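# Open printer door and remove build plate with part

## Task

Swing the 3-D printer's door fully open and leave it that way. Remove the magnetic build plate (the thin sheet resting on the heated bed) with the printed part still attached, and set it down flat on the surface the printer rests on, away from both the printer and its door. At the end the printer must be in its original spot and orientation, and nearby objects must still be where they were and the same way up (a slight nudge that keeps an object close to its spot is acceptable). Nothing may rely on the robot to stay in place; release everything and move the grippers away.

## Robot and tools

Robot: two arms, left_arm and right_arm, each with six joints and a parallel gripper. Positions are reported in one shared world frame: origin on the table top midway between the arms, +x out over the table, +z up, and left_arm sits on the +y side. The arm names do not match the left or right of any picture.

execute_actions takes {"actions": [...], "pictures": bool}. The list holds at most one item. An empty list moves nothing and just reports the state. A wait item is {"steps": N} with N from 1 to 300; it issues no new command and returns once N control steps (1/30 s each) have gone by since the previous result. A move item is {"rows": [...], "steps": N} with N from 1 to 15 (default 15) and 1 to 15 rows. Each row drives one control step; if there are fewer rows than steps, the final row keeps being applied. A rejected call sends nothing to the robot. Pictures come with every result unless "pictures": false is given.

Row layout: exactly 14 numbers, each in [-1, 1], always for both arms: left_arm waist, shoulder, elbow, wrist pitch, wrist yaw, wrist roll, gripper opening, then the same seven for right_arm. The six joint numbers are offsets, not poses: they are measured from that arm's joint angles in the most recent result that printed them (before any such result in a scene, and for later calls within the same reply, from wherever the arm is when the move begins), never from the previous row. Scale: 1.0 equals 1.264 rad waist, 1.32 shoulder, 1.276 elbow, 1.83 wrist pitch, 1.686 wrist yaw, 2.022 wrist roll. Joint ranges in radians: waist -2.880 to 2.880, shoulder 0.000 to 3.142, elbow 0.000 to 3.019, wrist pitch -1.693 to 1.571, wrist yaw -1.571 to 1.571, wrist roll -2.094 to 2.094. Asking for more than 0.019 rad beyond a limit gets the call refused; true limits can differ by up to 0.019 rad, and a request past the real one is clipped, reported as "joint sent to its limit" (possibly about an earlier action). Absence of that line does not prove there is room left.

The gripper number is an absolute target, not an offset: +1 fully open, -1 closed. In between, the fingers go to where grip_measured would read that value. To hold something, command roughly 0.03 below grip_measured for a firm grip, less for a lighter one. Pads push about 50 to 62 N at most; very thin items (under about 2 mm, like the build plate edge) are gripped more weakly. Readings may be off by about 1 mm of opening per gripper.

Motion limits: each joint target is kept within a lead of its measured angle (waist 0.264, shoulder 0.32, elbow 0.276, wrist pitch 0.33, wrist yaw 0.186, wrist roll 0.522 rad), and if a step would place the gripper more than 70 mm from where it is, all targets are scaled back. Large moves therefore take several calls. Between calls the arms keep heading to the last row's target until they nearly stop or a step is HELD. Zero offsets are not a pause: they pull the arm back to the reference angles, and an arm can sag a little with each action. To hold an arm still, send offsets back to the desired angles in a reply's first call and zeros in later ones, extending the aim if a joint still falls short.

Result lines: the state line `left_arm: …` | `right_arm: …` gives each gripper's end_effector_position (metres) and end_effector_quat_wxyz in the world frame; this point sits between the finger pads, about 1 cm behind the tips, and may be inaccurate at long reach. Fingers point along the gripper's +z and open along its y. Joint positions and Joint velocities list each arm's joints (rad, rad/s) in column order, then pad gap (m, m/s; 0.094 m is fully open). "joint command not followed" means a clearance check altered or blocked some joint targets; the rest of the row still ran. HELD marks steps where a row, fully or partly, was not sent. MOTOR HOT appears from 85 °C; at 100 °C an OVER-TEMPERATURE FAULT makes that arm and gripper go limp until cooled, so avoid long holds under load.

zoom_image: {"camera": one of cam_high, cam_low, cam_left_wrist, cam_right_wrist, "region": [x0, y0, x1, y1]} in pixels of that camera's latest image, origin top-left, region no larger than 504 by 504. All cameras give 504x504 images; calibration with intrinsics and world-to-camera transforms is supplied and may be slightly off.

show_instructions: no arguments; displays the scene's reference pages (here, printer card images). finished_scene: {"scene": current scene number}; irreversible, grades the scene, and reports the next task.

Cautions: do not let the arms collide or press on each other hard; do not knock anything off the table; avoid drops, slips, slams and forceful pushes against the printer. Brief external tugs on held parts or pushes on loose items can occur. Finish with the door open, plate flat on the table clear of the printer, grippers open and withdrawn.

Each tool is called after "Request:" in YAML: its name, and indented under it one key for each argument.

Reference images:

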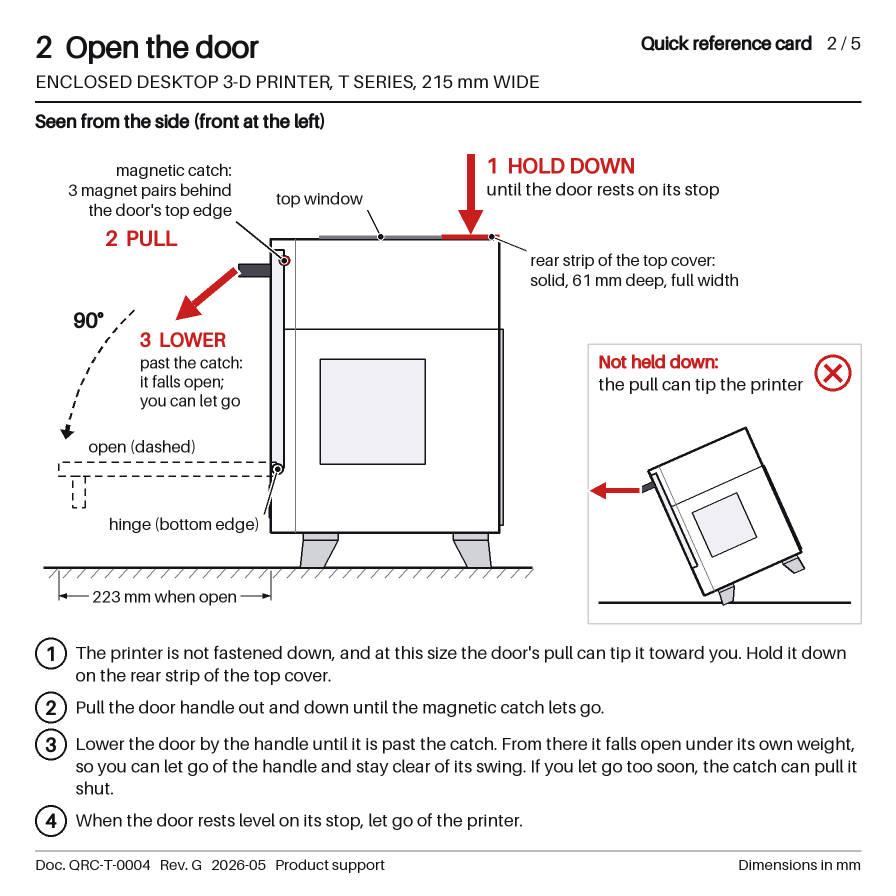

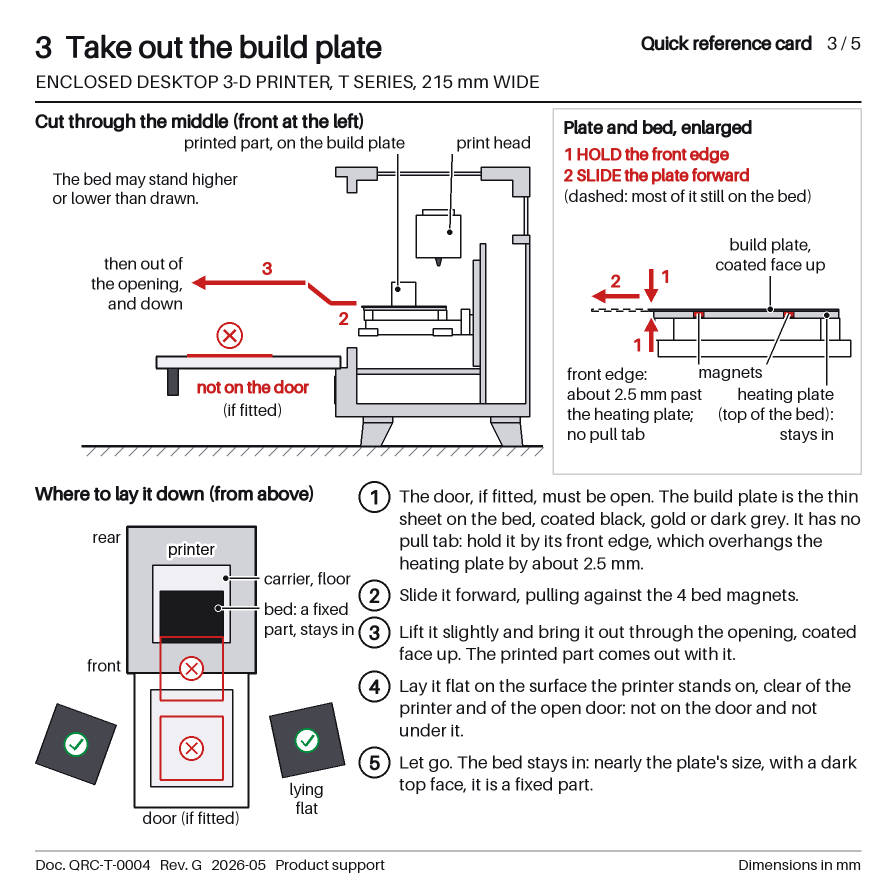

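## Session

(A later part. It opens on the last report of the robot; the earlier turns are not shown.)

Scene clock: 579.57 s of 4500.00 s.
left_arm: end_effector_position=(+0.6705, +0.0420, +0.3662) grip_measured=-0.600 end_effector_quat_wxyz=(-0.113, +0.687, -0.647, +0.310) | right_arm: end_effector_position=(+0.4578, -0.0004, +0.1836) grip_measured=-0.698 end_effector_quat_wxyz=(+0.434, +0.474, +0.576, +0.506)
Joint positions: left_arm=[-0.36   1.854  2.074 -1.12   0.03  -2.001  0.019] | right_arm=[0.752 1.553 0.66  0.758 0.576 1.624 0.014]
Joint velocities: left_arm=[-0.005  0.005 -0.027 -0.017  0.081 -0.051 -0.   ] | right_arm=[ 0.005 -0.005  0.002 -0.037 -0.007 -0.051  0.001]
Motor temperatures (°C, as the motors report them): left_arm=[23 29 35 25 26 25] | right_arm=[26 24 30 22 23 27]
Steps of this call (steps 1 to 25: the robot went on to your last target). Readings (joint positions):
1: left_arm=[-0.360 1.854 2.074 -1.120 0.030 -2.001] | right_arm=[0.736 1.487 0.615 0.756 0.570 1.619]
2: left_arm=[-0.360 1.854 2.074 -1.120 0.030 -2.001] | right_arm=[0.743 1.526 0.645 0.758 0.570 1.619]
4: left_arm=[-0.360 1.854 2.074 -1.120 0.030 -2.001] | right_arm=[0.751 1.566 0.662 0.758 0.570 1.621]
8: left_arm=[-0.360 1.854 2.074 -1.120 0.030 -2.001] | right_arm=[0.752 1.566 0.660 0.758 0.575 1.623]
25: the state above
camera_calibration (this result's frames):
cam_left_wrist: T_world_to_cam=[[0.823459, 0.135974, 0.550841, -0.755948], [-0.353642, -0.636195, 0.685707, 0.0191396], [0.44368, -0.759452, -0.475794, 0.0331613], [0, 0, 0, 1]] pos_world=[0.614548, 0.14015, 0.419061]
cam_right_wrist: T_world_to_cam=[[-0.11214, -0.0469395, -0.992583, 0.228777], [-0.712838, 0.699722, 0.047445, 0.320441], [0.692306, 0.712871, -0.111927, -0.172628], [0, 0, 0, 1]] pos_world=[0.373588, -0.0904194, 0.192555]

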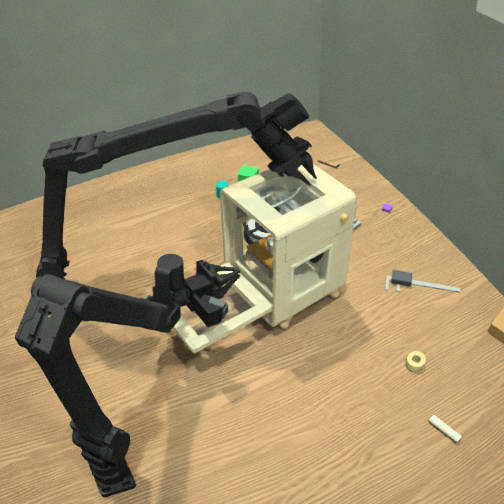

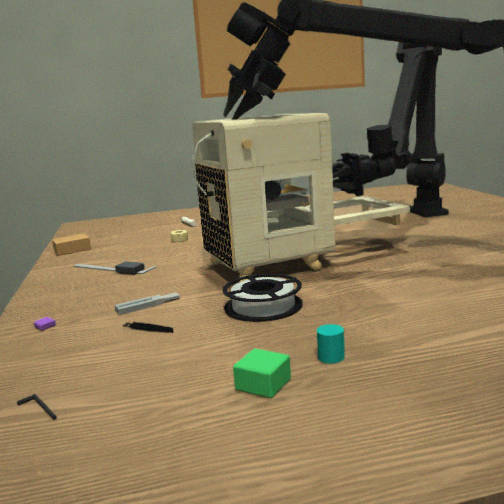

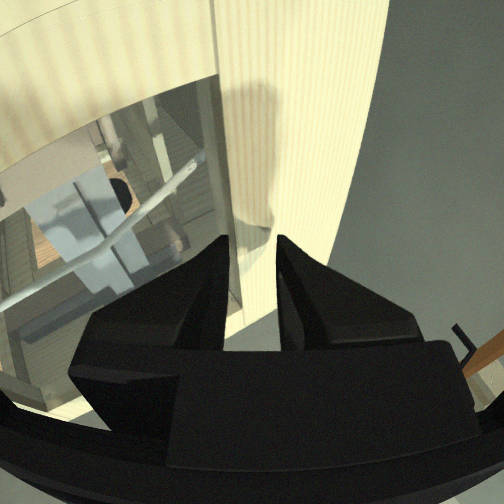

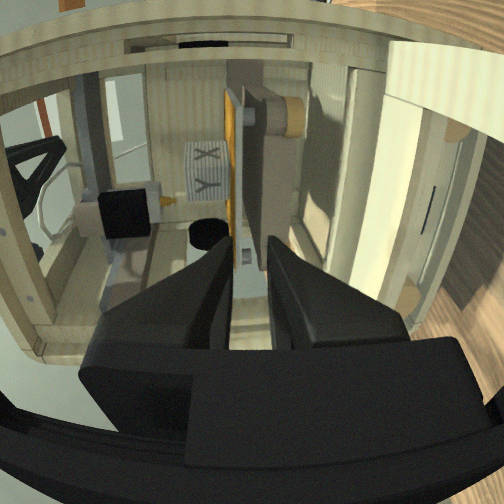

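Request:
execute_actions:
  actions:
    - {"rows":[[0,0.02,0.025,0,0,0,-0.6,-0.005,0.008,0.022,-0.003,-0.004,0,-0.75],[0,0.02,0.025,0,0,0,-0.6,-0.01,0.017,0.033,-0.005,-0.008,0,-0.8],[0,0.02,0.025,0,0,0,-0.6,-0.014,0.026,0.044,-0.007,-0.011,0,-0.85],[0,0.02,0.025,0,0,0,-0.6,-0.018,0.035,0.055,-0.009,-0.014,0,-0.9],[0,0.02,0.025,0,0,0,-0.6,-0.022,0.044,0.066,-0.011,-0.017,0,-0.9],[0,0.02,0.025,0,0,0,-0.6,-0.026,0.053,0.077,-0.013,-0.02,0,-0.9],[0,0.02,0.025,0,0,0,-0.6,-0.03,0.062,0.088,-0.015,-0.023,0,-0.9],[0,0.02,0.025,0,0,0,-0.6,-0.034,0.071,0.099,-0.017,-0.026,0,-0.9],[0,0.02,0.025,0,0,0,-0.6,-0.038,0.08,0.11,-0.019,-0.029,0,-0.9],[0,0.02,0.025,0,0,0,-0.6,-0.041,0.087,0.12,-0.02,-0.032,0,-0.9]],"steps":15}
  pictures: false

Request:
execute_actions:
  actions:
    - {"steps":12}

Request:
zoom_image:
  camera: "cam_right_wrist"
  region: [180, 130, 320, 290]

Scene clock: 627.90 s of 4500.00 s.
left_arm: end_effector_position=(+0.6705, +0.0420, +0.3662) grip_measured=-0.600 end_effector_quat_wxyz=(-0.113, +0.687, -0.647, +0.310) | right_arm: end_effector_position=(+0.5002, +0.0107, +0.1604) grip_measured=-0.898 end_effector_quat_wxyz=(+0.428, +0.478, +0.588, +0.492)
Joint positions: left_arm=[-0.36   1.854  2.074 -1.12   0.03  -2.001  0.019] | right_arm=[0.703 1.674 0.764 0.738 0.525 1.624 0.005]
Joint velocities: left_arm=[-0.005 -0.015 -0.007  0.007 -0.022  0.007  0.   ] | right_arm=[ 0.005  0.005 -0.007  0.002 -0.007 -0.037 -0.   ]
Motor temperatures (°C, as the motors report them): left_arm=[23 29 36 25 26 25] | right_arm=[26 24 31 23 23 27]
Steps of this call (steps 1 to 15: the robot went on to your last target; steps 16 to 90: nothing new was sent; then 44.83 s passed at rest; steps 91 to 105: all 15 steps of this action). Readings (joint positions):
91: left_arm=[-0.360 1.854 2.074 -1.120 0.030 -2.001] | right_arm=[0.752 1.553 0.660 0.758 0.574 1.624]
92: left_arm=[-0.360 1.854 2.074 -1.120 0.030 -2.001] | right_arm=[0.752 1.554 0.660 0.758 0.570 1.624]
94: left_arm=[-0.360 1.854 2.074 -1.120 0.030 -2.001] | right_arm=[0.749 1.563 0.663 0.758 0.560 1.624]
98: left_arm=[-0.360 1.854 2.074 -1.120 0.030 -2.001] | right_arm=[0.731 1.614 0.700 0.750 0.539 1.624]
105: the state above

Scene clock: 628.30 s of 4500.00 s.
left_arm: end_effector_position=(+0.6705, +0.0420, +0.3662) grip_measured=-0.600 end_effector_quat_wxyz=(-0.113, +0.687, -0.647, +0.310) | right_arm: end_effector_position=(+0.5002, +0.0108, +0.1604) grip_measured=-0.898 end_effector_quat_wxyz=(+0.428, +0.478, +0.588, +0.492)
Joint positions: left_arm=[-0.36   1.854  2.074 -1.12   0.03  -2.001  0.019] | right_arm=[0.703 1.674 0.764 0.738 0.524 1.624 0.005]
Joint velocities: left_arm=[-0.015 -0.015 -0.002  0.012  0.081  0.022 -0.001] | right_arm=[ 0.015  0.005 -0.012  0.017 -0.022  0.007  0.001]
Motor temperatures (°C, as the motors report them): left_arm=[23 29 36 25 26 25] | right_arm=[26 24 31 23 23 27]
Steps of this call (steps 1 to 12: the robot went on to your last target). Readings (joint positions):
1: left_arm=[-0.360 1.854 2.074 -1.120 0.030 -2.001] | right_arm=[0.703 1.674 0.764 0.738 0.525 1.624]
2: left_arm=[-0.360 1.854 2.074 -1.120 0.030 -2.001] | right_arm=[0.703 1.674 0.764 0.738 0.524 1.624]
4: left_arm=[-0.360 1.854 2.074 -1.120 0.030 -2.001] | right_arm=[0.703 1.674 0.764 0.738 0.524 1.624]
8: left_arm=[-0.360 1.854 2.074 -1.120 0.030 -2.001] | right_arm=[0.703 1.674 0.764 0.738 0.524 1.624]
12: the state above
camera_calibration (this result's frames):
cam_left_wrist: T_world_to_cam=[[0.823459, 0.135974, 0.550841, -0.755948], [-0.353642, -0.636195, 0.685707, 0.0191396], [0.44368, -0.759452, -0.475794, 0.0331613], [0, 0, 0, 1]] pos_world=[0.614548, 0.14015, 0.419061]
cam_right_wrist: T_world_to_cam=[[-0.145104, -0.0662619, -0.987195, 0.226787], [-0.712532, 0.699255, 0.0577977, 0.342117], [0.686472, 0.711794, -0.148679, -0.203778], [0, 0, 0, 1]] pos_world=[0.416565, -0.0791516, 0.173812]

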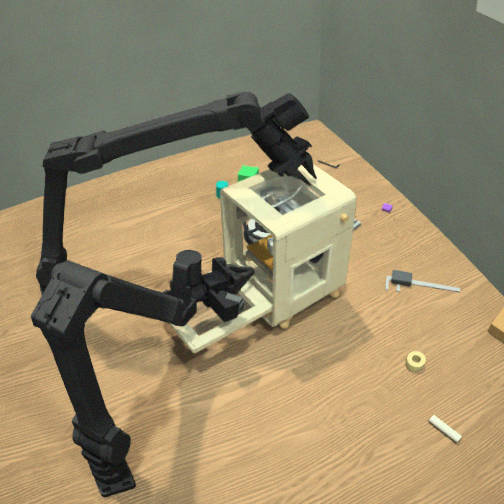

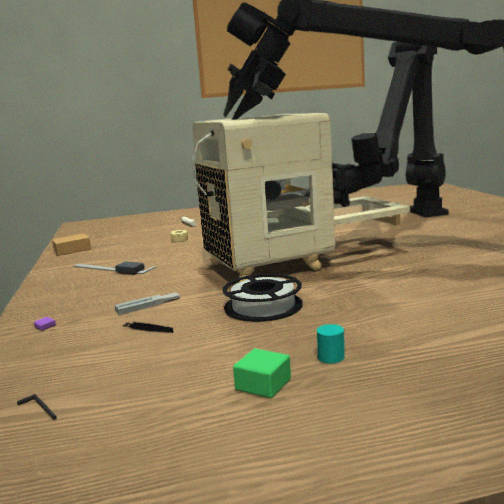

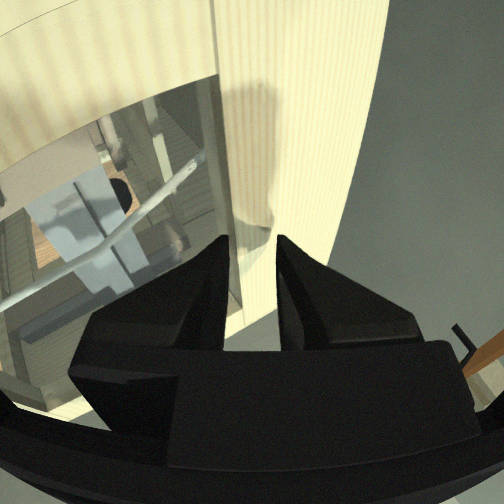

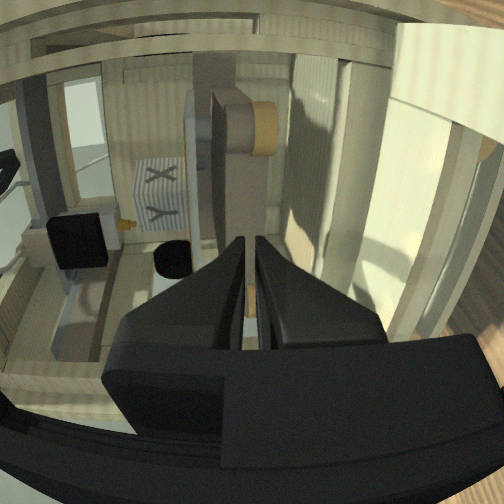

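Region (180, 130, 320, 290) of cam_right_wrist's 504x504 image, scaled by 3.150, with more detail than that image has; it fills the left 441 columns of this view, and the rest is white.

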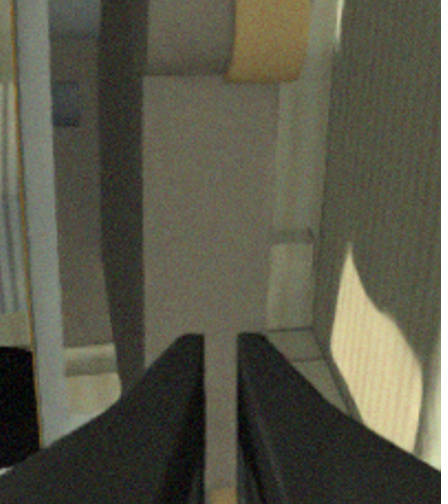

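Request:
execute_actions:
  actions:
    - {"rows":[[0,0.02,0.025,0,0,0,-0.6,0,0,0.04,0,0,0,-0.9],[0,0.02,0.025,0,0,0,-0.6,0,0,0.046,0,0,0,-0.9],[0,0.02,0.025,0,0,0,-0.6,0,0,0.052,0,0,0,-0.9],[0,0.02,0.025,0,0,0,-0.6,0,0,0.058,0,0,0,-0.9],[0,0.02,0.025,0,0,0,-0.6,0,0,0.064,0,0,0,-0.9],[0,0.02,0.025,0,0,0,-0.6,0,0,0.07,0,0,0,-0.9]],"steps":15}

Request:
zoom_image:
  camera: "cam_right_wrist"
  region: [190, 150, 310, 290]

Scene clock: 638.13 s of 4500.00 s.
left_arm: end_effector_position=(+0.6705, +0.0420, +0.3662) grip_measured=-0.600 end_effector_quat_wxyz=(-0.113, +0.687, -0.647, +0.310) | right_arm: end_effector_position=(+0.5103, +0.0194, +0.1788) grip_measured=-0.898 end_effector_quat_wxyz=(+0.431, +0.476, +0.575, +0.507)
Joint positions: left_arm=[-0.36   1.854  2.074 -1.12   0.03  -2.001  0.019] | right_arm=[0.703 1.674 0.804 0.738 0.524 1.624 0.005]
Joint velocities: left_arm=[-0.005  0.005 -0.002 -0.002  0.051 -0.051 -0.   ] | right_arm=[-0.024 -0.015  0.017  0.002  0.007 -0.007 -0.001]
Motor temperatures (°C, as the motors report them): left_arm=[23 29 36 25 26 25] | right_arm=[26 25 31 23 23 27]
Steps of this call (steps 1 to 15: the robot went on to your last target; steps 16 to 90: nothing new was sent; then 6.33 s passed at rest; steps 91 to 105: all 15 steps of this action). Readings (joint positions):
91: left_arm=[-0.360 1.854 2.074 -1.120 0.030 -2.001] | right_arm=[0.703 1.674 0.764 0.738 0.524 1.624]
92: left_arm=[-0.360 1.854 2.074 -1.120 0.030 -2.001] | right_arm=[0.703 1.674 0.764 0.738 0.524 1.624]
94: left_arm=[-0.360 1.854 2.074 -1.120 0.030 -2.001] | right_arm=[0.703 1.674 0.767 0.738 0.524 1.624]
98: left_arm=[-0.360 1.854 2.074 -1.120 0.030 -2.001] | right_arm=[0.703 1.674 0.788 0.738 0.524 1.624]
105: the state above
camera_calibration (this result's frames):
cam_left_wrist: T_world_to_cam=[[0.823459, 0.135974, 0.550841, -0.755948], [-0.353642, -0.636195, 0.685707, 0.0191396], [0.44368, -0.759452, -0.475794, 0.0331613], [0, 0, 0, 1]] pos_world=[0.614548, 0.14015, 0.419061]
cam_right_wrist: T_world_to_cam=[[-0.114861, -0.0406143, -0.992551, 0.232064], [-0.714241, 0.697806, 0.0541004, 0.34382], [0.690411, 0.715135, -0.109159, -0.223209], [0, 0, 0, 1]] pos_world=[0.426331, -0.0708695, 0.18737]

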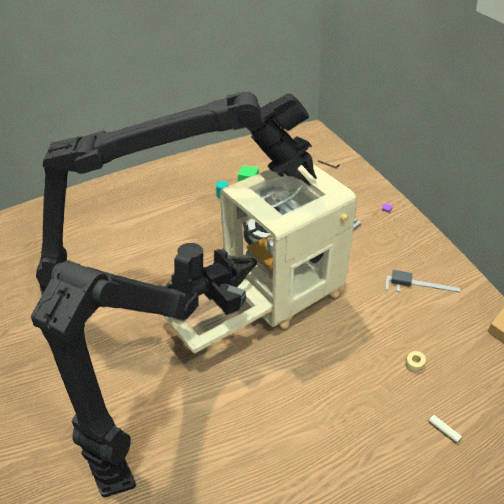

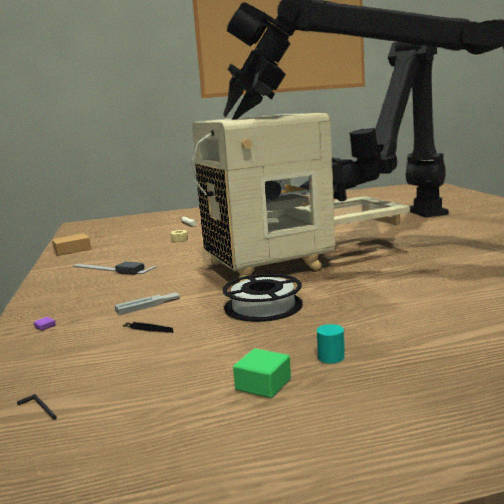

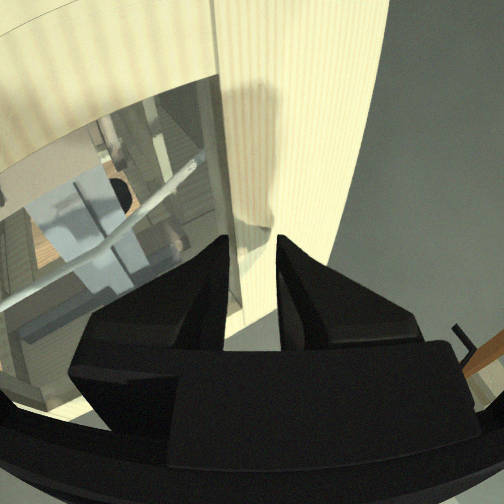

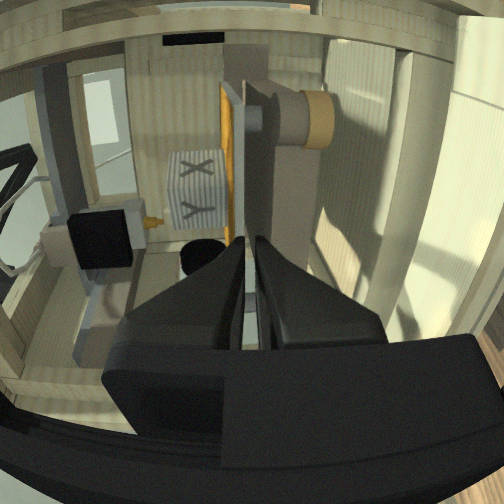

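Region (190, 150, 310, 290) of cam_right_wrist's 504x504 image, scaled by 3.600, with more detail than that image has; it fills the left 432 columns of this view, and the rest is white.

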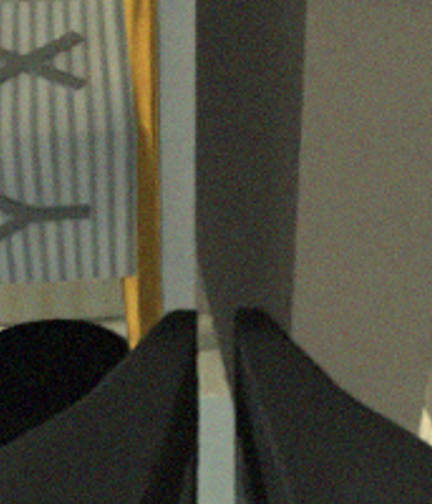

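Request:
execute_actions:
  actions:
    - {"rows":[[0,0.02,0.025,0,0,0,-0.6,0,0.003,0.042,0,0,0,-0.9],[0,0.02,0.025,0,0,0,-0.6,0,0.006,0.046,0,0,0,-0.9],[0,0.02,0.025,0,0,0,-0.6,0,0.009,0.05,0,0,0,-0.9],[0,0.02,0.025,0,0,0,-0.6,0,0.011,0.054,0,0,0,-0.9],[0,0.02,0.025,0,0,0,-0.6,0,0.013,0.058,0,0,0,-0.9],[0,0.02,0.025,0,0,0,-0.6,0,0.015,0.061,0,0,0,-0.9]],"steps":15}

Request:
zoom_image:
  camera: "cam_right_wrist"
  region: [190, 150, 310, 290]

Scene clock: 652.70 s of 4500.00 s.
left_arm: end_effector_position=(+0.6705, +0.0420, +0.3662) grip_measured=-0.600 end_effector_quat_wxyz=(-0.113, +0.687, -0.647, +0.310) | right_arm: end_effector_position=(+0.5162, +0.0244, +0.1810) grip_measured=-0.898 end_effector_quat_wxyz=(+0.431, +0.475, +0.572, +0.510)
Joint positions: left_arm=[-0.36   1.854  2.074 -1.12   0.03  -2.001  0.019] | right_arm=[0.703 1.688 0.826 0.738 0.524 1.624 0.005]
Joint velocities: left_arm=[-0.015 -0.005 -0.017 -0.012  0.037  0.022 -0.   ] | right_arm=[-0.015  0.005  0.007  0.002 -0.125 -0.022  0.   ]
Motor temperatures (°C, as the motors report them): left_arm=[23 29 36 25 26 25] | right_arm=[26 25 32 23 23 27]
Steps of this call (steps 1 to 15: the robot went on to your last target; steps 16 to 90: nothing new was sent; then 11.07 s passed at rest; steps 91 to 105: all 15 steps of this action). Readings (joint positions):
91: left_arm=[-0.360 1.854 2.074 -1.120 0.030 -2.001] | right_arm=[0.703 1.674 0.804 0.738 0.524 1.624]
92: left_arm=[-0.360 1.854 2.074 -1.120 0.030 -2.001] | right_arm=[0.703 1.674 0.804 0.738 0.524 1.624]
94: left_arm=[-0.360 1.854 2.074 -1.120 0.030 -2.001] | right_arm=[0.703 1.675 0.806 0.738 0.524 1.624]
98: left_arm=[-0.360 1.854 2.074 -1.120 0.030 -2.001] | right_arm=[0.703 1.685 0.821 0.738 0.524 1.624]
105: the state above
camera_calibration (this result's frames):
cam_left_wrist: T_world_to_cam=[[0.823459, 0.135974, 0.550841, -0.755948], [-0.353642, -0.636195, 0.685707, 0.0191396], [0.44368, -0.759452, -0.475794, 0.0331613], [0, 0, 0, 1]] pos_world=[0.614548, 0.14015, 0.419061]
cam_right_wrist: T_world_to_cam=[[-0.108794, -0.0354692, -0.993431, 0.232046], [-0.714569, 0.697527, 0.0533503, 0.344738], [0.691053, 0.71568, -0.101232, -0.23243], [0, 0, 0, 1]] pos_world=[0.432206, -0.0658877, 0.188601]

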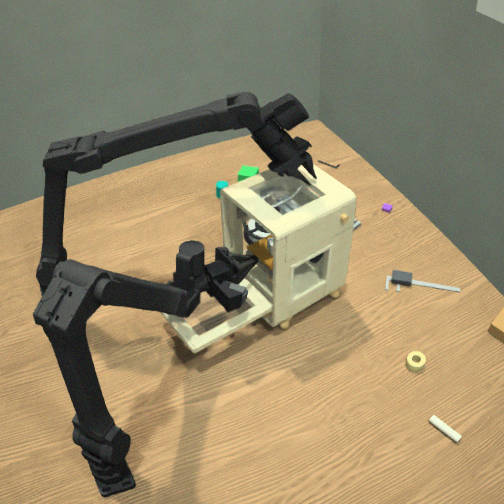

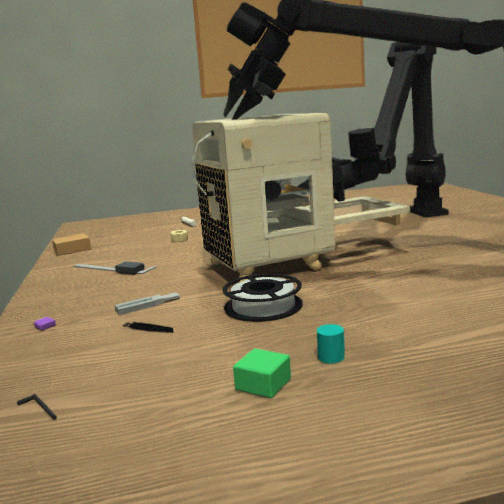

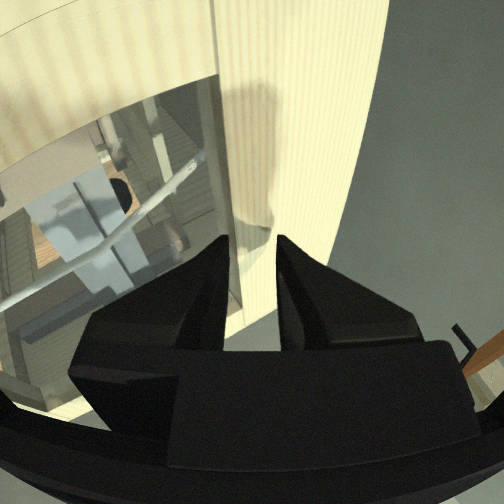

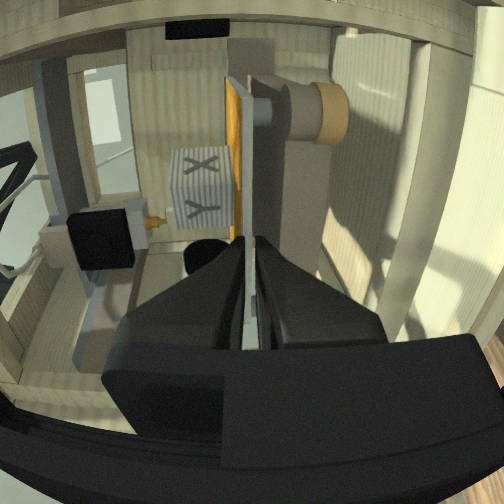

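Region (190, 150, 310, 290) of cam_right_wrist's 504x504 image, scaled by 3.600, with more detail than that image has; it fills the left 432 columns of this view, and the rest is white.

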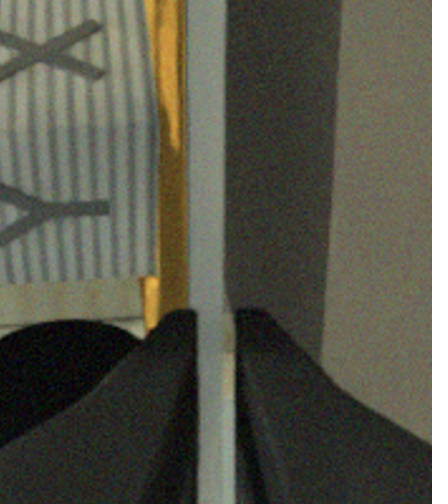

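Request:
execute_actions:
  actions: []

Request:
zoom_image:
  camera: "cam_right_wrist"
  region: [190, 150, 310, 290]

Scene clock: 672.57 s of 4500.00 s.
left_arm: end_effector_position=(+0.6705, +0.0420, +0.3662) grip_measured=-0.600 end_effector_quat_wxyz=(-0.113, +0.687, -0.647, +0.310) | right_arm: end_effector_position=(+0.5162, +0.0244, +0.1810) grip_measured=-0.898 end_effector_quat_wxyz=(+0.431, +0.475, +0.572, +0.510)
Joint positions: left_arm=[-0.36   1.854  2.074 -1.12   0.03  -2.001  0.019] | right_arm=[0.703 1.688 0.826 0.738 0.524 1.624 0.005]
Joint velocities: left_arm=[ 0.024 -0.005  0.012  0.002 -0.037 -0.022 -0.001] | right_arm=[-0.005  0.005  0.007  0.007  0.022 -0.037 -0.001]
Motor temperatures (°C, as the motors report them): left_arm=[23 29 36 25 26 25] | right_arm=[26 25 33 22 23 27]
Steps of this call (steps 1 to 15: the robot went on to your last target; steps 16 to 90: nothing new was sent; then 16.87 s passed at rest). Readings (joint positions):
1: left_arm=[-0.360 1.854 2.074 -1.120 0.030 -2.001] | right_arm=[0.703 1.688 0.826 0.738 0.524 1.624]
2: left_arm=[-0.360 1.854 2.074 -1.120 0.030 -2.001] | right_arm=[0.703 1.688 0.826 0.738 0.524 1.624]
4: left_arm=[-0.360 1.854 2.074 -1.120 0.030 -2.001] | right_arm=[0.703 1.688 0.826 0.738 0.524 1.624]
8: left_arm=[-0.360 1.854 2.074 -1.120 0.030 -2.001] | right_arm=[0.703 1.688 0.826 0.738 0.524 1.624]
90: the state above
All arms were judged still, so your last target was given up. Only a new action makes them travel on or press farther. Fingers that are still opening or closing keep moving.
camera_calibration (this result's frames):
cam_left_wrist: T_world_to_cam=[[0.823459, 0.135974, 0.550841, -0.755948], [-0.353642, -0.636195, 0.685707, 0.0191396], [0.44368, -0.759452, -0.475794, 0.0331613], [0, 0, 0, 1]] pos_world=[0.614548, 0.14015, 0.419061]
cam_right_wrist: T_world_to_cam=[[-0.108794, -0.0354692, -0.993431, 0.232046], [-0.714569, 0.697527, 0.0533503, 0.344738], [0.691053, 0.71568, -0.101232, -0.23243], [0, 0, 0, 1]] pos_world=[0.432206, -0.0658877, 0.188601]

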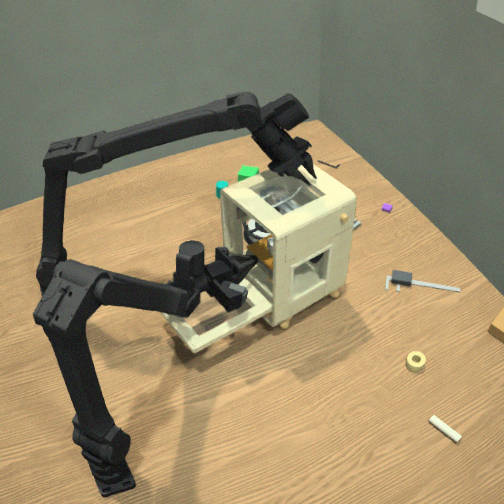

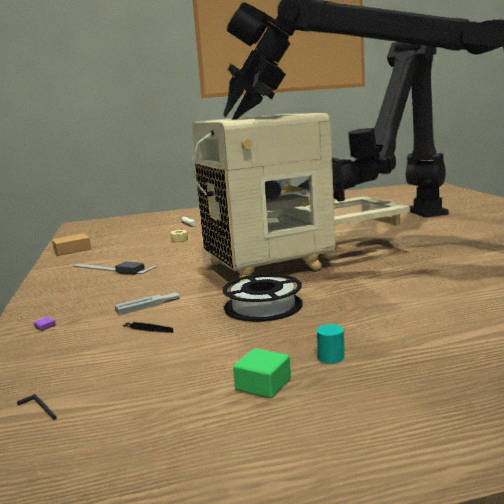

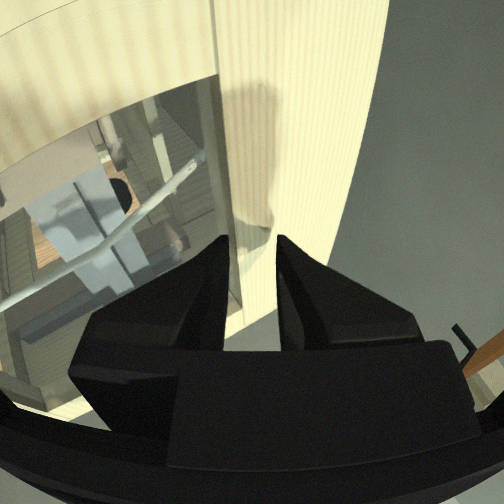

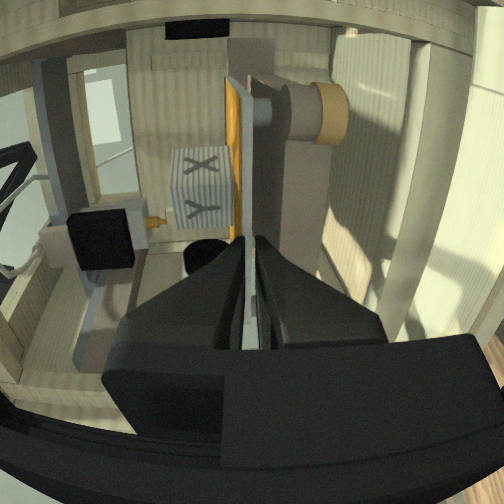

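Region (190, 150, 310, 290) of cam_right_wrist's 504x504 image, scaled by 3.600, with more detail than that image has; it fills the left 432 columns of this view, and the rest is white.

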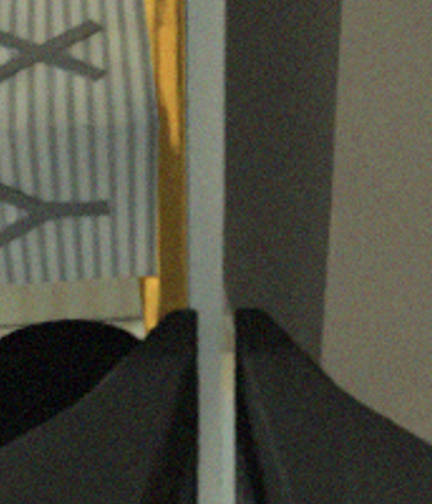

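Request:
execute_actions:
  actions:
    - {"rows":[[0,0.02,0.025,0,0,0,-0.6,0,0,0,0.005,0,0,-0.9],[0,0.02,0.025,0,0,0,-0.6,0,0,0,0.008,0,0,-0.9],[0,0.02,0.025,0,0,0,-0.6,0,0,0,0.011,0,0,-0.9]],"steps":12}

Request:
zoom_image:
  camera: "cam_right_wrist"
  region: [190, 150, 310, 290]

Scene clock: 686.80 s of 4500.00 s.
left_arm: end_effector_position=(+0.6705, +0.0420, +0.3662) grip_measured=-0.600 end_effector_quat_wxyz=(-0.113, +0.687, -0.647, +0.310) | right_arm: end_effector_position=(+0.5162, +0.0244, +0.1810) grip_measured=-0.898 end_effector_quat_wxyz=(+0.431, +0.475, +0.572, +0.510)
Joint positions: left_arm=[-0.36   1.854  2.074 -1.12   0.03  -2.001  0.019] | right_arm=[0.703 1.688 0.826 0.738 0.524 1.624 0.005]
Joint velocities: left_arm=[ 0.005  0.005 -0.007 -0.007  0.022 -0.007 -0.001] | right_arm=[ 0.005 -0.015 -0.002  0.012  0.051  0.037 -0.   ]
Motor temperatures (°C, as the motors report them): left_arm=[23 29 36 25 26 25] | right_arm=[26 25 33 22 23 27]
Steps of this call (steps 1 to 90: nothing new was sent; then 10.83 s passed at rest; steps 91 to 102: all 12 steps of this action). Readings (joint positions):
91: left_arm=[-0.360 1.854 2.074 -1.120 0.030 -2.001] | right_arm=[0.703 1.688 0.826 0.738 0.524 1.624]
92: left_arm=[-0.360 1.854 2.074 -1.120 0.030 -2.001] | right_arm=[0.703 1.688 0.826 0.738 0.524 1.624]
94: left_arm=[-0.360 1.854 2.074 -1.120 0.030 -2.001] | right_arm=[0.703 1.688 0.826 0.738 0.524 1.624]
98: left_arm=[-0.360 1.854 2.074 -1.120 0.030 -2.001] | right_arm=[0.703 1.688 0.826 0.738 0.524 1.624]
102: the state above
camera_calibration (this result's frames):
cam_left_wrist: T_world_to_cam=[[0.823459, 0.135974, 0.550841, -0.755948], [-0.353642, -0.636195, 0.685707, 0.0191396], [0.44368, -0.759452, -0.475794, 0.0331613], [0, 0, 0, 1]] pos_world=[0.614548, 0.14015, 0.419061]
cam_right_wrist: T_world_to_cam=[[-0.108794, -0.0354692, -0.993431, 0.232046], [-0.714569, 0.697527, 0.0533503, 0.344738], [0.691053, 0.71568, -0.101232, -0.23243], [0, 0, 0, 1]] pos_world=[0.432206, -0.0658877, 0.188601]

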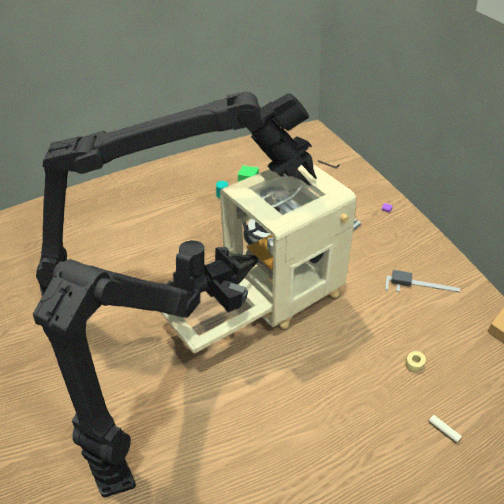

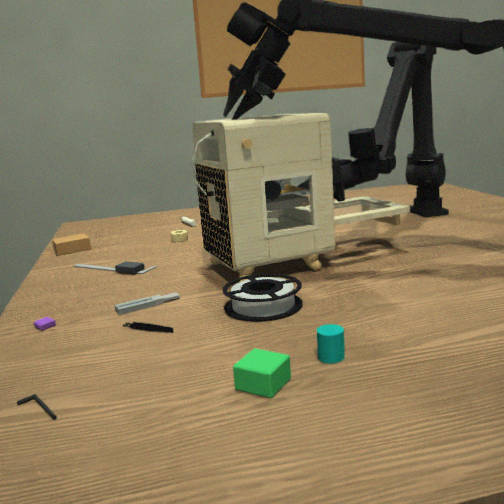

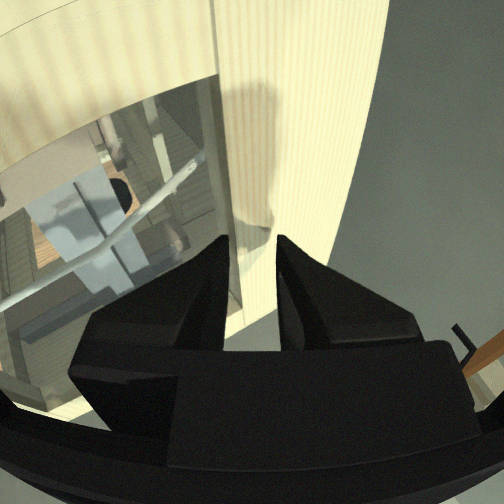

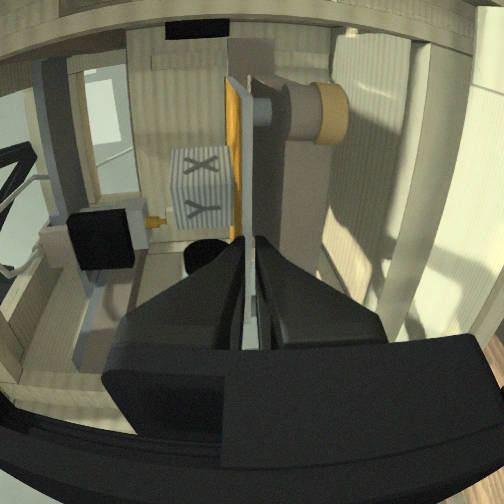

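Region (190, 150, 310, 290) of cam_right_wrist's 504x504 image, scaled by 3.600, with more detail than that image has; it fills the left 432 columns of this view, and the rest is white.

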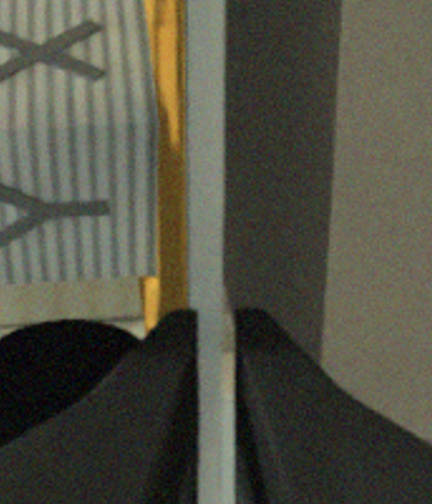

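Request:
execute_actions:
  actions:
    - {"rows":[[0,0.02,0.025,0,0,0,-0.6,0,0,0,0.012,0,0,-0.9],[0,0.02,0.025,0,0,0,-0.6,0,0,0,0.015,0,0,-0.9],[0,0.02,0.025,0,0,0,-0.6,0,0,0,0.018,0,0,-0.9],[0,0.02,0.025,0,0,0,-0.6,0,0,0,0.021,0,0,-0.9]],"steps":15}
  pictures: false

Scene clock: 691.27 s of 4500.00 s.
left_arm: end_effector_position=(+0.6705, +0.0420, +0.3662) grip_measured=-0.600 end_effector_quat_wxyz=(-0.113, +0.687, -0.647, +0.310) | right_arm: end_effector_position=(+0.5164, +0.0245, +0.1828) grip_measured=-0.898 end_effector_quat_wxyz=(+0.432, +0.475, +0.570, +0.513)
Joint positions: left_arm=[-0.36   1.854  2.074 -1.12   0.03  -2.001  0.019] | right_arm=[0.703 1.688 0.826 0.746 0.524 1.624 0.005]
Joint velocities: left_arm=[-0.015 -0.005 -0.007  0.002  0.051 -0.007 -0.   ] | right_arm=[ 0.005  0.005 -0.022  0.002 -0.007 -0.022  0.   ]
Motor temperatures (°C, as the motors report them): left_arm=[23 29 36 25 26 25] | right_arm=[26 25 33 23 23 27]
Steps of this call (steps 1 to 15: the robot went on to your last target; steps 16 to 90: nothing new was sent; then 0.97 s passed at rest; steps 91 to 105: all 15 steps of this action). Readings (joint positions):
91: left_arm=[-0.360 1.854 2.074 -1.120 0.030 -2.001] | right_arm=[0.703 1.688 0.826 0.738 0.524 1.624]
92: left_arm=[-0.360 1.854 2.074 -1.120 0.030 -2.001] | right_arm=[0.703 1.688 0.826 0.738 0.524 1.624]
94: left_arm=[-0.360 1.854 2.074 -1.120 0.030 -2.001] | right_arm=[0.703 1.688 0.826 0.739 0.524 1.624]
98: left_arm=[-0.360 1.854 2.074 -1.120 0.030 -2.001] | right_arm=[0.703 1.688 0.826 0.745 0.524 1.624]
105: the state above

Request:
execute_actions:
  actions:
    - {"rows":[[0,0.02,0.025,0,0,0,-0.6,0,0.002,0.03,0.01,0,0,-0.9],[0,0.02,0.025,0,0,0,-0.6,0,0.004,0.04,0.01,0,0,-0.9],[0,0.02,0.025,0,0,0,-0.6,0,0.006,0.045,0.01,0,0,-0.9],[0,0.02,0.025,0,0,0,-0.6,0,0.008,0.048,0.01,0,0,-0.9],[0,0.02,0.025,0,0,0,-0.6,0,0.010,0.051,0.01,0,0,-0.9],[0,0.02,0.025,0,0,0,-0.6,0,0.012,0.054,0.01,0,0,-0.9],[0,0.02,0.025,0,0,0,-0.6,0,0.013,0.056,0.01,0,0,-0.9]],"steps":15}

Request:
zoom_image:
  camera: "cam_right_wrist"
  region: [190, 150, 310, 290]

Scene clock: 701.00 s of 4500.00 s.
left_arm: end_effector_position=(+0.6705, +0.0420, +0.3662) grip_measured=-0.600 end_effector_quat_wxyz=(-0.113, +0.687, -0.647, +0.310) | right_arm: end_effector_position=(+0.5198, +0.0272, +0.1825) grip_measured=-0.898 end_effector_quat_wxyz=(+0.432, +0.475, +0.569, +0.514)
Joint positions: left_arm=[-0.36   1.854  2.074 -1.12   0.03  -2.001  0.019] | right_arm=[0.703 1.698 0.838 0.746 0.525 1.624 0.005]
Joint velocities: left_arm=[-0.005 -0.015  0.022 -0.012  0.007  0.007  0.   ] | right_arm=[ 0.005  0.005  0.012  0.002 -0.007 -0.051  0.   ]
Motor temperatures (°C, as the motors report them): left_arm=[23 29 36 25 26 25] | right_arm=[26 25 32 23 23 27]
Steps of this call (steps 1 to 15: the robot went on to your last target; steps 16 to 90: nothing new was sent; then 6.23 s passed at rest; steps 91 to 105: all 15 steps of this action). Readings (joint positions):
91: left_arm=[-0.360 1.854 2.074 -1.120 0.030 -2.001] | right_arm=[0.703 1.688 0.826 0.746 0.524 1.624]
92: left_arm=[-0.360 1.854 2.074 -1.120 0.030 -2.001] | right_arm=[0.703 1.688 0.826 0.746 0.524 1.624]
94: left_arm=[-0.360 1.854 2.074 -1.120 0.030 -2.001] | right_arm=[0.703 1.688 0.826 0.746 0.524 1.624]
98: left_arm=[-0.360 1.854 2.074 -1.120 0.030 -2.001] | right_arm=[0.703 1.695 0.834 0.746 0.524 1.624]
105: the state above
camera_calibration (this result's frames):
cam_left_wrist: T_world_to_cam=[[0.823459, 0.135974, 0.550841, -0.755948], [-0.353642, -0.636195, 0.685707, 0.0191396], [0.44368, -0.759452, -0.475794, 0.0331613], [0, 0, 0, 1]] pos_world=[0.614548, 0.14015, 0.419061]
cam_right_wrist: T_world_to_cam=[[-0.101241, -0.0290823, -0.994437, 0.230111], [-0.714444, 0.697733, 0.0523306, 0.345311], [0.69233, 0.715767, -0.091417, -0.239216], [0, 0, 0, 1]] pos_world=[0.435618, -0.06302, 0.188892]

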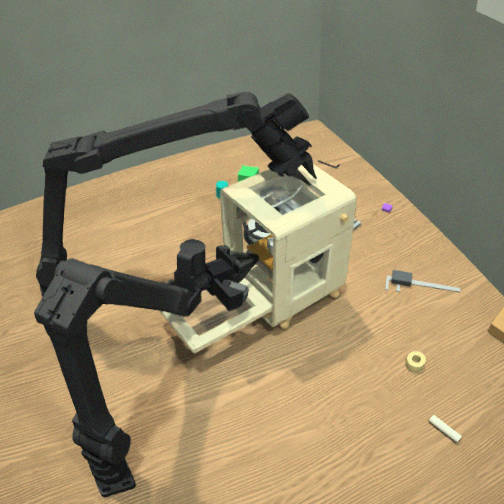

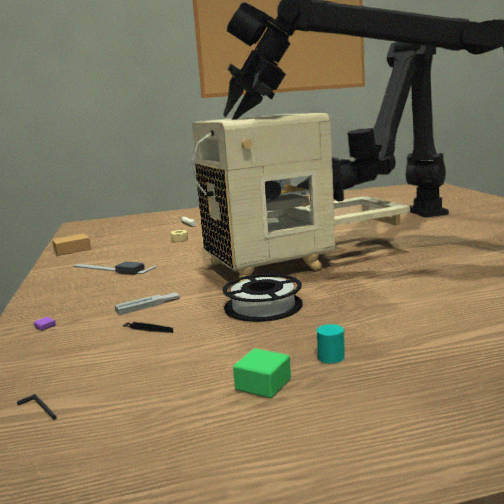

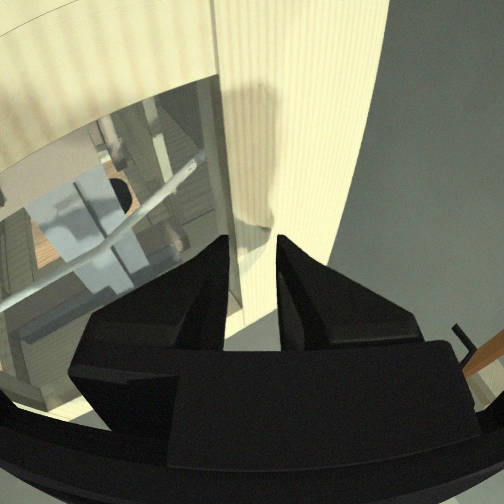

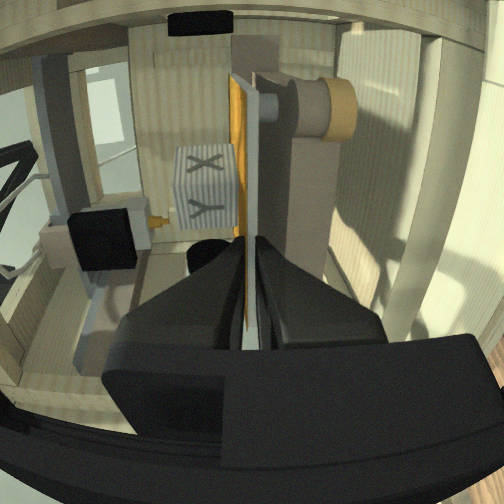

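Region (190, 150, 310, 290) of cam_right_wrist's 504x504 image, scaled by 3.600, with more detail than that image has; it fills the left 432 columns of this view, and the rest is white.

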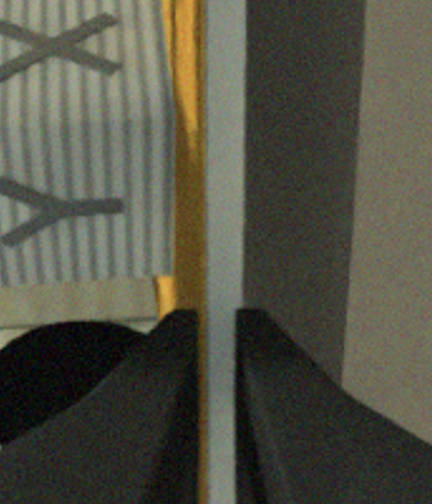

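Request:
execute_actions:
  actions:
    - {"rows":[[0,0.02,0.025,0,0,0,-0.6,0,0.0,0.035,0.01,0,0,-0.9],[0,0.02,0.025,0,0,0,-0.6,0,0.002,0.044,0.01,0,0,-0.9],[0,0.02,0.025,0,0,0,-0.6,0,0.004,0.048,0.01,0,0,-0.9],[0,0.02,0.025,0,0,0,-0.6,0,0.006,0.051,0.01,0,0,-0.9],[0,0.02,0.025,0,0,0,-0.6,0,0.008,0.054,0.01,0,0,-0.9],[0,0.02,0.025,0,0,0,-0.6,0,0.010,0.057,0.01,0,0,-0.9],[0,0.02,0.025,0,0,0,-0.6,0,0.0125,0.059,0.01,0,0,-0.9]],"steps":15}

Request:
zoom_image:
  camera: "cam_right_wrist"
  region: [190, 150, 310, 290]

Scene clock: 711.43 s of 4500.00 s.
left_arm: end_effector_position=(+0.6705, +0.0420, +0.3662) grip_measured=-0.600 end_effector_quat_wxyz=(-0.113, +0.687, -0.647, +0.310) | right_arm: end_effector_position=(+0.5201, +0.0273, +0.1826) grip_measured=-0.898 end_effector_quat_wxyz=(+0.433, +0.475, +0.569, +0.514)
Joint positions: left_arm=[-0.36   1.854  2.074 -1.12   0.03  -2.001  0.019] | right_arm=[0.703 1.699 0.84  0.746 0.526 1.624 0.005]
Joint velocities: left_arm=[-0.024 -0.015  0.017 -0.017 -0.007 -0.081 -0.003] | right_arm=[-0.015  0.015  0.022 -0.007 -0.081  0.007  0.   ]
Motor temperatures (°C, as the motors report them): left_arm=[23 29 36 25 26 25] | right_arm=[26 25 33 23 23 27]
Steps of this call (steps 1 to 15: the robot went on to your last target; steps 16 to 90: nothing new was sent; then 6.93 s passed at rest; steps 91 to 105: all 15 steps of this action). Readings (joint positions):
91: left_arm=[-0.360 1.854 2.074 -1.120 0.030 -2.001] | right_arm=[0.703 1.698 0.838 0.746 0.525 1.624]
92: left_arm=[-0.360 1.854 2.074 -1.120 0.030 -2.001] | right_arm=[0.703 1.698 0.838 0.746 0.525 1.624]
94: left_arm=[-0.360 1.854 2.074 -1.120 0.030 -2.001] | right_arm=[0.703 1.698 0.838 0.746 0.525 1.624]
98: left_arm=[-0.360 1.854 2.074 -1.120 0.030 -2.001] | right_arm=[0.703 1.699 0.840 0.746 0.526 1.624]
105: the state above
camera_calibration (this result's frames):
cam_left_wrist: T_world_to_cam=[[0.823459, 0.135974, 0.550841, -0.755948], [-0.353642, -0.636195, 0.685707, 0.0191396], [0.44368, -0.759452, -0.475794, 0.0331613], [0, 0, 0, 1]] pos_world=[0.614548, 0.14015, 0.419061]
cam_right_wrist: T_world_to_cam=[[-0.100901, -0.0288206, -0.994479, 0.230073], [-0.713669, 0.698538, 0.0521658, 0.345109], [0.693177, 0.714993, -0.0910516, -0.239976], [0, 0, 0, 1]] pos_world=[0.435854, -0.0628597, 0.18895]

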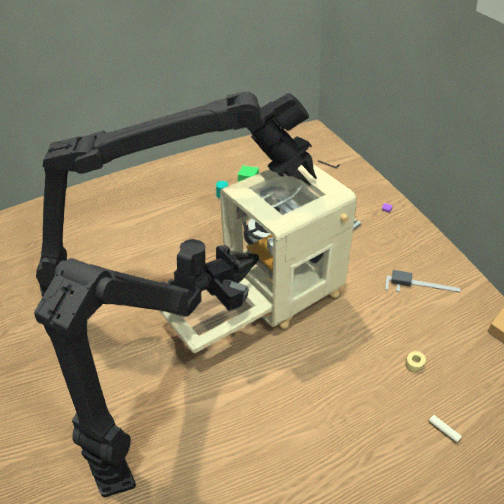

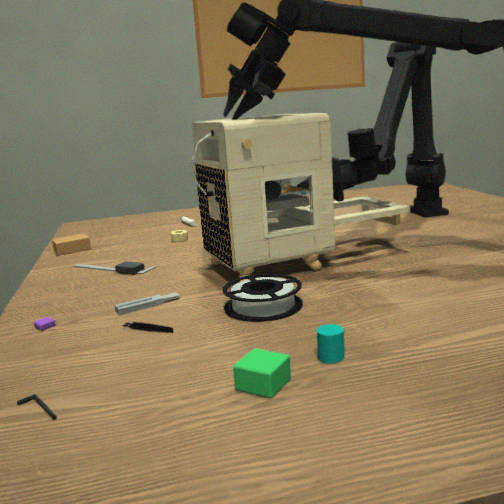

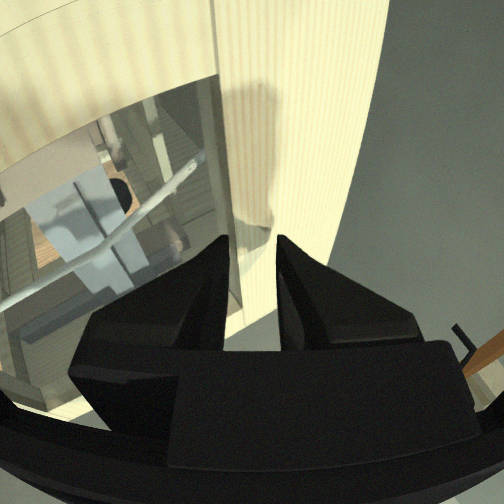

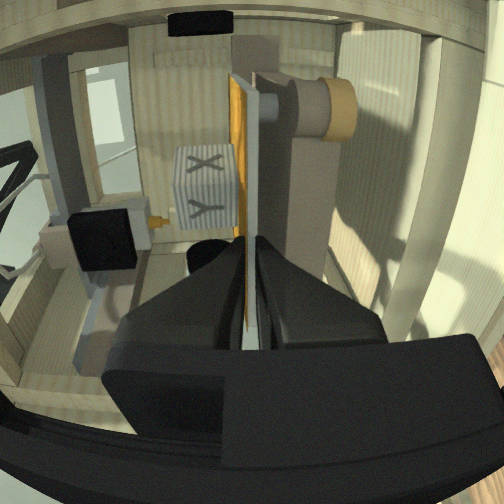

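Region (190, 150, 310, 290) of cam_right_wrist's 504x504 image, scaled by 3.600, with more detail than that image has; it fills the left 432 columns of this view, and the rest is white.

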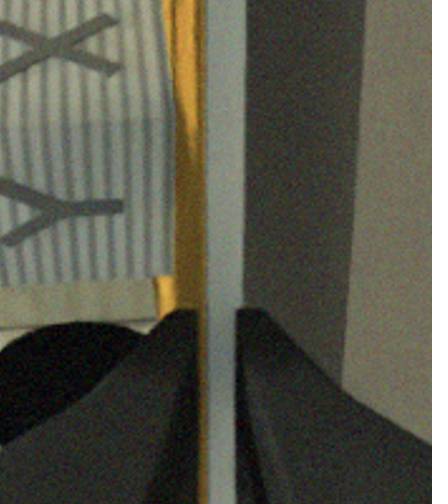

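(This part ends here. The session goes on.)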